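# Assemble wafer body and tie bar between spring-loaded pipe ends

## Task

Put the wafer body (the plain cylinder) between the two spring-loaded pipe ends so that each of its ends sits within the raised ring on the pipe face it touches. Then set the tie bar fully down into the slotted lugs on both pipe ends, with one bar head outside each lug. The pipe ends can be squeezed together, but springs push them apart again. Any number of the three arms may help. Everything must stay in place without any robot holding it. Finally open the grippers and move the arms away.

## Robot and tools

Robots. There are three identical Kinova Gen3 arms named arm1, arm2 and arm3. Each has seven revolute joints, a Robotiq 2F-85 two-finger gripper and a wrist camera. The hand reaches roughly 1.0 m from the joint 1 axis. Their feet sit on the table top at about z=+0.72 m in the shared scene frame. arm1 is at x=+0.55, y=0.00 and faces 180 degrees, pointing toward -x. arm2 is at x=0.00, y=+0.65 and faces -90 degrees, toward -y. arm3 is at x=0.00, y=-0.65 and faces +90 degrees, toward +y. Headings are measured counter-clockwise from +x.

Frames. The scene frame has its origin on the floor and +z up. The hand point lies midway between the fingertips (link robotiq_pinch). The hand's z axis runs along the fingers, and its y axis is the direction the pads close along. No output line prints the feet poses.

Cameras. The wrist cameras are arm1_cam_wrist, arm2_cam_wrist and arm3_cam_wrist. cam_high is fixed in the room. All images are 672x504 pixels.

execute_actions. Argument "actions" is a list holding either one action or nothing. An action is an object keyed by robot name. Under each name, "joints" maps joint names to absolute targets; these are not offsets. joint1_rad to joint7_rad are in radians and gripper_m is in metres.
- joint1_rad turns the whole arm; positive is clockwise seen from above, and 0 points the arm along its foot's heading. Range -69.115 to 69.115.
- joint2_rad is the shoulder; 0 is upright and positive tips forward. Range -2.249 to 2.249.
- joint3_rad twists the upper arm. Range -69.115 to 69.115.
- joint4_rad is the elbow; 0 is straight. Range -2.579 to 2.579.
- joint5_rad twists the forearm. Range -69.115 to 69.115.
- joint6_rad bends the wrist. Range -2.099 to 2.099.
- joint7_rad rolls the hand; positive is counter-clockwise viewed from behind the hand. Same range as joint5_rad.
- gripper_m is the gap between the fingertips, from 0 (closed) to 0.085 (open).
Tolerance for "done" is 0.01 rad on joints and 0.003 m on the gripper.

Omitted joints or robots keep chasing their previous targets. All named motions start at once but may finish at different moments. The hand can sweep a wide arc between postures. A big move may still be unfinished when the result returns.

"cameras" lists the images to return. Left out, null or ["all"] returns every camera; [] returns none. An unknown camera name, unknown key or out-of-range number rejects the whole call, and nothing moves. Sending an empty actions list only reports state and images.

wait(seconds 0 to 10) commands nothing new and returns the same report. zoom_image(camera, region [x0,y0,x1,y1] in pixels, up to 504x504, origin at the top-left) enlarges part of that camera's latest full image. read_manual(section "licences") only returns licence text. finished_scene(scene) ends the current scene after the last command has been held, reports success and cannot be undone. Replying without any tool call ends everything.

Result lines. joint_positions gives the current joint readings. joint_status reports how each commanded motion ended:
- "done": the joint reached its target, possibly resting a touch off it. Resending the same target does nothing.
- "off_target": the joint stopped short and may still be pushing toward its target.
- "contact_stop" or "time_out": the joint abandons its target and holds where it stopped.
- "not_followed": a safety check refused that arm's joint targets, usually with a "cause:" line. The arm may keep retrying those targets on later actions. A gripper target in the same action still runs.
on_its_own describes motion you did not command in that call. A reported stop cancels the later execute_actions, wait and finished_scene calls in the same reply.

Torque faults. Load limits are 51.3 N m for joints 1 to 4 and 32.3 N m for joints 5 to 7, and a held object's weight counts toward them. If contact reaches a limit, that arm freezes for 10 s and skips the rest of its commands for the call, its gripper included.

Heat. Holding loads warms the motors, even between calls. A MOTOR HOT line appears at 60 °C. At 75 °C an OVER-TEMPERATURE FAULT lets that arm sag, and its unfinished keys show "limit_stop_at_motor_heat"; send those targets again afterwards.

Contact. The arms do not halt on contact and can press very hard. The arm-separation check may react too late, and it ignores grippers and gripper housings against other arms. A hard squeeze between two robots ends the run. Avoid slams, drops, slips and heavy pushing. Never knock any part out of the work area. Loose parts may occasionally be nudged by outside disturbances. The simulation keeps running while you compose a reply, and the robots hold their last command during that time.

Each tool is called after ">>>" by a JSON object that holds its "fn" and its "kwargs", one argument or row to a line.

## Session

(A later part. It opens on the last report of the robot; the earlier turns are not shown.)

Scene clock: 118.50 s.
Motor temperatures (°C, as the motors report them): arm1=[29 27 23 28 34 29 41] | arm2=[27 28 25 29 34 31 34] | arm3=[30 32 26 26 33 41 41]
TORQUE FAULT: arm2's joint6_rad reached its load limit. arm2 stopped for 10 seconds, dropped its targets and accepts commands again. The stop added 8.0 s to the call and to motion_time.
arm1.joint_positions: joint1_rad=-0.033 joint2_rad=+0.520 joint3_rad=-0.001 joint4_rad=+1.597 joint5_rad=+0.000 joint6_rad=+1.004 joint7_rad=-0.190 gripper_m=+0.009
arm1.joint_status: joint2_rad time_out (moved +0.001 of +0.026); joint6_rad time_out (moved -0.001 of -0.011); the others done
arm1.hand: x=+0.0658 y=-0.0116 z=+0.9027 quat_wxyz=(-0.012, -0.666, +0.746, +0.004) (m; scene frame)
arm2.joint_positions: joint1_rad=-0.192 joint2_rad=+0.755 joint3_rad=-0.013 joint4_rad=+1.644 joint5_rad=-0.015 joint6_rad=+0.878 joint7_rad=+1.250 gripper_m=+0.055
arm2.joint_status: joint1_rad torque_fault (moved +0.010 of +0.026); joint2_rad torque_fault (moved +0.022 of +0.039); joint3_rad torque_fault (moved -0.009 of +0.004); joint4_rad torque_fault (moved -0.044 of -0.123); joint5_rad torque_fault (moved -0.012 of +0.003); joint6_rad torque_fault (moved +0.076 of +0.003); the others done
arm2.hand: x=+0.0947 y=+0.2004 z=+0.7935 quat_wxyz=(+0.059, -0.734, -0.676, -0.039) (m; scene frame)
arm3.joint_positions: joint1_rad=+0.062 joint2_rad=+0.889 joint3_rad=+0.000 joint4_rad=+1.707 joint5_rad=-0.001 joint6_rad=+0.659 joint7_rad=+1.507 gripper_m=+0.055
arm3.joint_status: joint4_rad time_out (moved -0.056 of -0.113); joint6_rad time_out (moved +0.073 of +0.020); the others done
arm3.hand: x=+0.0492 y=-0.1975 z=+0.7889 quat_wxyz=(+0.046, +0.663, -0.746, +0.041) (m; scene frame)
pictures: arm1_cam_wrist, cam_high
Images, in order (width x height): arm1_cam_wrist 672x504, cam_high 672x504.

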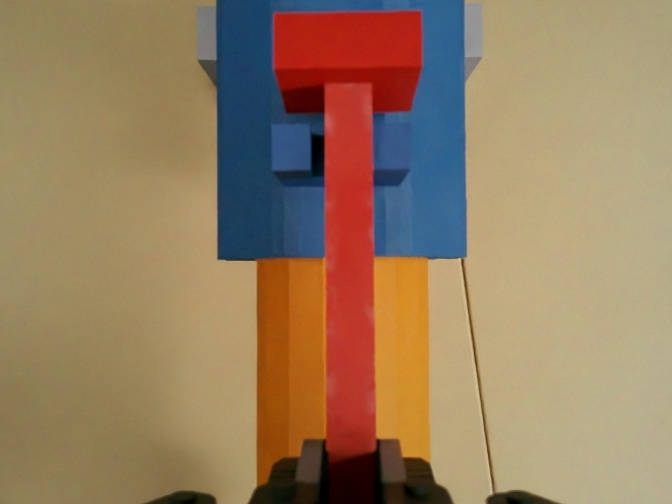

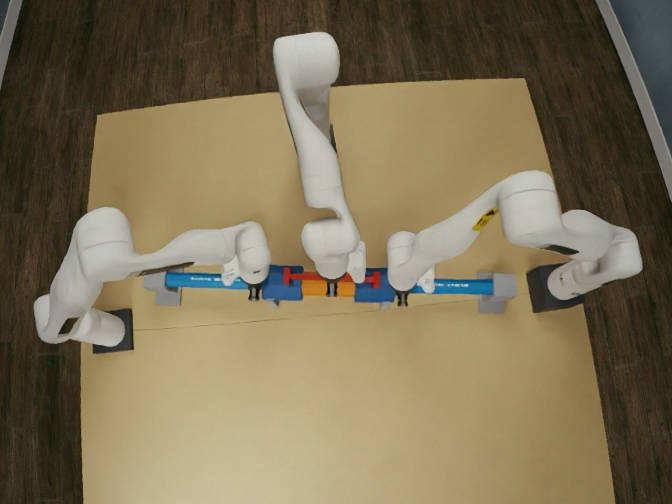

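Gap opened at −y head; slide the bar +y.

>>> {"fn": "execute_actions", "kwargs": {
  "actions": [
    {"arm1":{"joints":{"joint1_rad":-0.018,"joint2_rad":0.546,"joint3_rad":0,"joint4_rad":1.602,"joint6_rad":0.9936,"joint7_rad":-0.18}}}
  ],
  "cameras": ["arm1_cam_wrist","cam_high"]
}}

>>> {"fn": "zoom_image", "kwargs": {
  "camera": "cam_high",
  "region": [240, 230, 430, 330]
}}

Scene clock: 120.50 s.
Motor temperatures (°C, as the motors report them): arm1=[29 26 23 28 34 29 41] | arm2=[27 28 25 29 34 31 34] | arm3=[30 32 26 26 33 41 41]
arm1.joint_positions: joint1_rad=-0.027 joint2_rad=+0.521 joint3_rad=-0.002 joint4_rad=+1.596 joint5_rad=+0.000 joint6_rad=+1.003 joint7_rad=-0.180 gripper_m=+0.009
arm1.joint_status: joint2_rad time_out (moved +0.000 of +0.026); the others done
arm1.hand: x=+0.0653 y=-0.0090 z=+0.9026 quat_wxyz=(-0.012, -0.668, +0.744, +0.004) (m; scene frame)
arm2.joint_positions: joint1_rad=-0.192 joint2_rad=+0.755 joint3_rad=-0.013 joint4_rad=+1.644 joint5_rad=-0.015 joint6_rad=+0.878 joint7_rad=+1.250 gripper_m=+0.055
arm2.joint_status: not commanded
arm2.hand: x=+0.0947 y=+0.2004 z=+0.7935 quat_wxyz=(+0.059, -0.734, -0.675, -0.039) (m; scene frame)
arm3.joint_positions: joint1_rad=+0.062 joint2_rad=+0.889 joint3_rad=+0.000 joint4_rad=+1.707 joint5_rad=-0.001 joint6_rad=+0.659 joint7_rad=+1.507 gripper_m=+0.055
arm3.joint_status: not commanded
arm3.hand: x=+0.0492 y=-0.1976 z=+0.7889 quat_wxyz=(+0.047, +0.663, -0.746, +0.041) (m; scene frame)
pictures: arm1_cam_wrist, cam_high
Images, in order (width x height): arm1_cam_wrist 672x504, cam_high 672x504.

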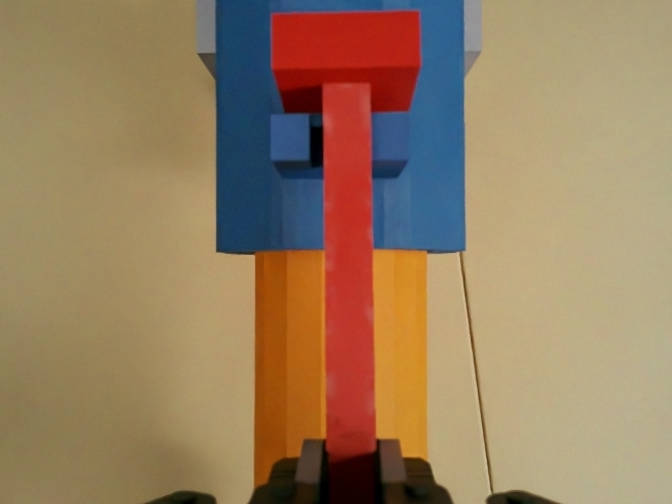

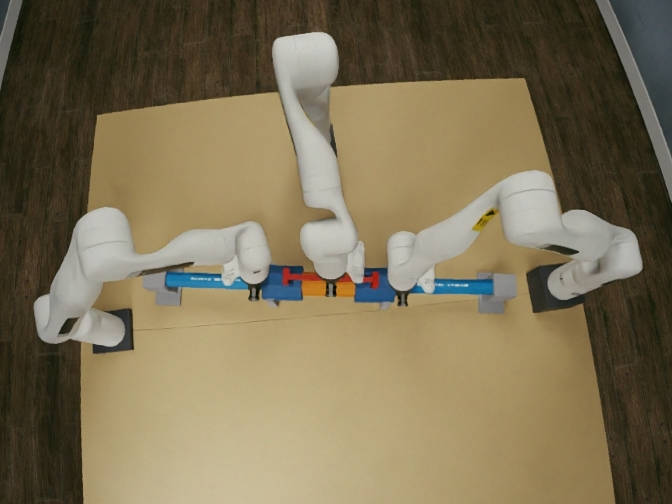

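Region (240, 230, 430, 330) of cam_high's 672x504 image, scaled by 2.653, with more detail than that image has; it fills the top 265 rows of this view, and the rest is white.

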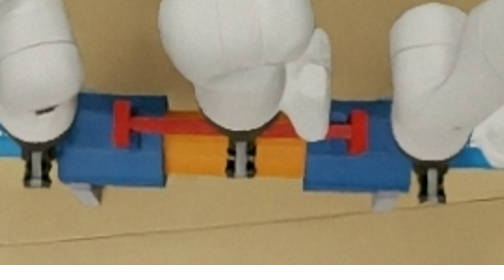

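>>> {"fn": "execute_actions", "kwargs": {
  "actions": [
    {"arm1":{"joints":{"joint1_rad":-0.008,"joint2_rad":0.518,"joint3_rad":0,"joint4_rad":1.575,"joint6_rad":1.0486,"joint7_rad":-0.17}}}
  ],
  "cameras": []
}}

>>> {"fn": "execute_actions", "kwargs": {
  "actions": [
    {"arm1":{"joints":{"joint2_rad":0.546,"joint4_rad":1.602,"joint6_rad":0.9936}}}
  ],
  "cameras": ["arm1_cam_wrist","cam_high"]
}}

>>> {"fn": "zoom_image", "kwargs": {
  "camera": "cam_high",
  "region": [240, 230, 430, 330]
}}

Scene clock: 123.40 s.
Motor temperatures (°C, as the motors report them): arm1=[29 27 23 28 34 29 41] | arm2=[27 28 25 29 34 31 34] | arm3=[30 32 26 26 33 41 41]
arm1.joint_positions: joint1_rad=-0.012 joint2_rad=+0.520 joint3_rad=-0.004 joint4_rad=+1.575 joint5_rad=-0.003 joint6_rad=+1.047 joint7_rad=-0.170 gripper_m=+0.009
arm1.joint_status: all done
arm1.hand: x=+0.0686 y=-0.0033 z=+0.9089 quat_wxyz=(-0.005, -0.666, +0.746, -0.004) (m; scene frame)
arm2.joint_positions: joint1_rad=-0.192 joint2_rad=+0.755 joint3_rad=-0.013 joint4_rad=+1.644 joint5_rad=-0.015 joint6_rad=+0.877 joint7_rad=+1.250 gripper_m=+0.055
arm2.joint_status: not commanded
arm2.hand: x=+0.0947 y=+0.2002 z=+0.7935 quat_wxyz=(+0.059, -0.734, -0.676, -0.039) (m; scene frame)
arm3.joint_positions: joint1_rad=+0.062 joint2_rad=+0.889 joint3_rad=+0.000 joint4_rad=+1.707 joint5_rad=-0.001 joint6_rad=+0.659 joint7_rad=+1.507 gripper_m=+0.055
arm3.joint_status: not commanded
arm3.hand: x=+0.0494 y=-0.1976 z=+0.7889 quat_wxyz=(+0.046, +0.662, -0.746, +0.042) (m; scene frame)
pictures: none
No camera images: the call's "cameras" was empty. Leave "cameras" out to get every camera's image.

Scene clock: 124.03 s.
Motor temperatures (°C, as the motors report them): arm1=[29 27 23 28 34 29 41] | arm2=[27 28 25 29 34 31 34] | arm3=[30 32 26 26 33 41 41]
arm1.joint_positions: joint1_rad=-0.010 joint2_rad=+0.540 joint3_rad=-0.003 joint4_rad=+1.601 joint5_rad=-0.003 joint6_rad=+0.996 joint7_rad=-0.169 gripper_m=+0.009
arm1.joint_status: all done
arm1.hand: x=+0.0672 y=-0.0025 z=+0.8923 quat_wxyz=(-0.007, -0.666, +0.746, -0.002) (m; scene frame)
arm2.joint_positions: joint1_rad=-0.191 joint2_rad=+0.755 joint3_rad=-0.013 joint4_rad=+1.644 joint5_rad=-0.015 joint6_rad=+0.877 joint7_rad=+1.250 gripper_m=+0.055
arm2.joint_status: not commanded
arm2.hand: x=+0.0947 y=+0.2002 z=+0.7935 quat_wxyz=(+0.059, -0.734, -0.676, -0.039) (m; scene frame)
arm3.joint_positions: joint1_rad=+0.062 joint2_rad=+0.889 joint3_rad=+0.000 joint4_rad=+1.707 joint5_rad=-0.001 joint6_rad=+0.659 joint7_rad=+1.507 gripper_m=+0.055
arm3.joint_status: not commanded
arm3.hand: x=+0.0494 y=-0.1976 z=+0.7889 quat_wxyz=(+0.046, +0.663, -0.746, +0.042) (m; scene frame)
pictures: arm1_cam_wrist, cam_high
Images, in order (width x height): arm1_cam_wrist 672x504, cam_high 672x504.

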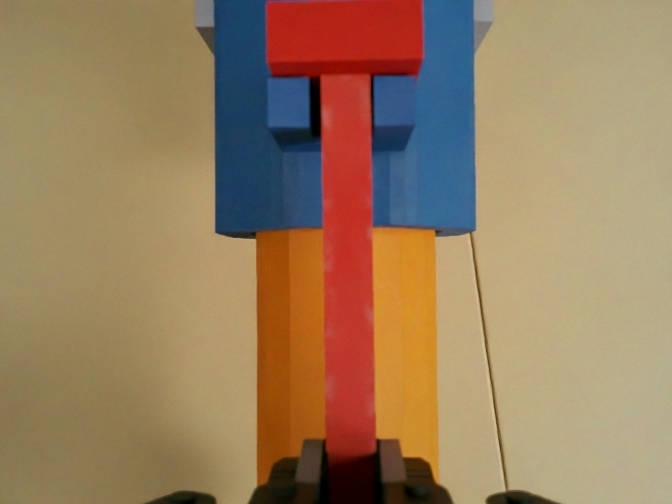

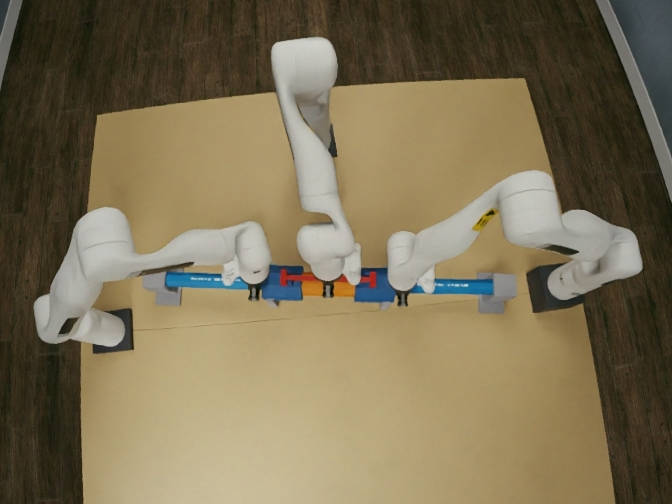

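Region (240, 230, 430, 330) of cam_high's 672x504 image, scaled by 2.653, with more detail than that image has; it fills the top 265 rows of this view, and the rest is white.

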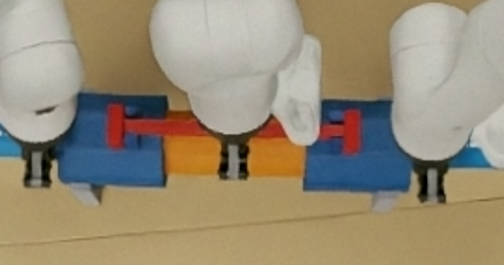

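Seated. Release and clear.

>>> {"fn": "execute_actions", "kwargs": {
  "actions": [
    {"arm1":{"joints":{"gripper_m":0.05}},"arm2":{"joints":{"joint1_rad":-0.257,"joint2_rad":0.607,"joint3_rad":0,"joint4_rad":1.949,"joint5_rad":0,"joint6_rad":0.586,"joint7_rad":1.18}},"arm3":{"joints":{"joint1_rad":0.05,"joint2_rad":0.7545,"joint4_rad":2.074,"joint5_rad":0,"joint6_rad":0.313,"joint7_rad":1.50}}}
  ],
  "cameras": []
}}

>>> {"fn": "execute_actions", "kwargs": {
  "actions": [
    {"arm1":{"joints":{"joint2_rad":0.2,"joint3_rad":0,"joint4_rad":1.8,"joint5_rad":0,"joint6_rad":1.14}},"arm2":{"joints":{"joint2_rad":0.385,"joint4_rad":1.782,"joint6_rad":0.975}},"arm3":{"joints":{"joint2_rad":0.451,"joint4_rad":1.994,"joint6_rad":0.697}}}
  ],
  "cameras": ["cam_high"]
}}

>>> {"fn": "finished_scene", "kwargs": {
  "scene": 1
}}

Scene clock: 125.70 s.
Motor temperatures (°C, as the motors report them): arm1=[29 27 23 28 34 29 41] | arm2=[27 28 25 29 34 31 34] | arm3=[30 32 26 26 33 41 41]
arm1.joint_positions: joint1_rad=-0.008 joint2_rad=+0.546 joint3_rad=+0.000 joint4_rad=+1.602 joint5_rad=+0.000 joint6_rad=+0.994 joint7_rad=-0.170 gripper_m=+0.050
arm1.joint_status: all done
arm1.hand: x=+0.0678 y=+0.0009 z=+0.8889 quat_wxyz=(-0.003, -0.664, +0.747, -0.002) (m; scene frame)
arm2.joint_positions: joint1_rad=-0.257 joint2_rad=+0.607 joint3_rad=+0.000 joint4_rad=+1.949 joint5_rad=+0.000 joint6_rad=+0.586 joint7_rad=+1.180 gripper_m=+0.055
arm2.joint_status: all done
arm2.hand: x=+0.1007 y=+0.2477 z=+0.7996 quat_wxyz=(+0.005, -0.737, -0.676, +0.002) (m; scene frame)
arm3.joint_positions: joint1_rad=+0.050 joint2_rad=+0.755 joint3_rad=+0.000 joint4_rad=+2.074 joint5_rad=+0.000 joint6_rad=+0.313 joint7_rad=+1.500 gripper_m=+0.055
arm3.joint_status: all done
arm3.hand: x=+0.0413 y=-0.2667 z=+0.7989 quat_wxyz=(+0.007, +0.666, -0.746, +0.002) (m; scene frame)
pictures: none
No camera images: the call's "cameras" was empty. Leave "cameras" out to get every camera's image.

Scene clock: 127.17 s.
Motor temperatures (°C, as the motors report them): arm1=[29 27 23 28 34 29 41] | arm2=[27 28 25 29 34 31 34] | arm3=[30 32 26 26 33 41 41]
arm1.joint_positions: joint1_rad=-0.008 joint2_rad=+0.200 joint3_rad=+0.000 joint4_rad=+1.800 joint5_rad=+0.000 joint6_rad=+1.140 joint7_rad=-0.170 gripper_m=+0.050
arm1.joint_status: all done
arm1.hand: x=+0.1798 y=+0.0075 z=+0.9820 quat_wxyz=(-0.004, -0.664, +0.747, -0.002) (m; scene frame)
arm2.joint_positions: joint1_rad=-0.257 joint2_rad=+0.385 joint3_rad=+0.000 joint4_rad=+1.782 joint5_rad=+0.000 joint6_rad=+0.975 joint7_rad=+1.180 gripper_m=+0.055
arm2.joint_status: all done
arm2.hand: x=+0.1033 y=+0.2430 z=+0.9294 quat_wxyz=(+0.005, -0.737, -0.676, +0.002) (m; scene frame)
arm3.joint_positions: joint1_rad=+0.050 joint2_rad=+0.451 joint3_rad=+0.000 joint4_rad=+1.994 joint5_rad=+0.000 joint6_rad=+0.697 joint7_rad=+1.500 gripper_m=+0.055
arm3.joint_status: all done
arm3.hand: x=+0.0423 y=-0.2653 z=+0.9289 quat_wxyz=(+0.007, +0.666, -0.746, +0.002) (m; scene frame)
pictures: cam_high
Images, in order (width x height): cam_high 672x504.

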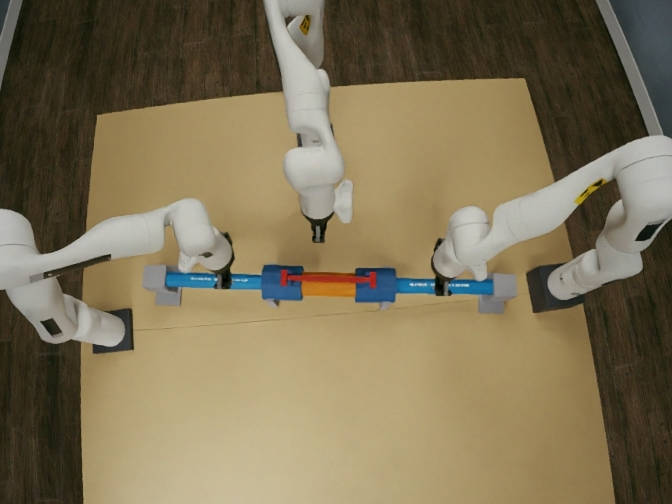

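The scene is finished: the task was done.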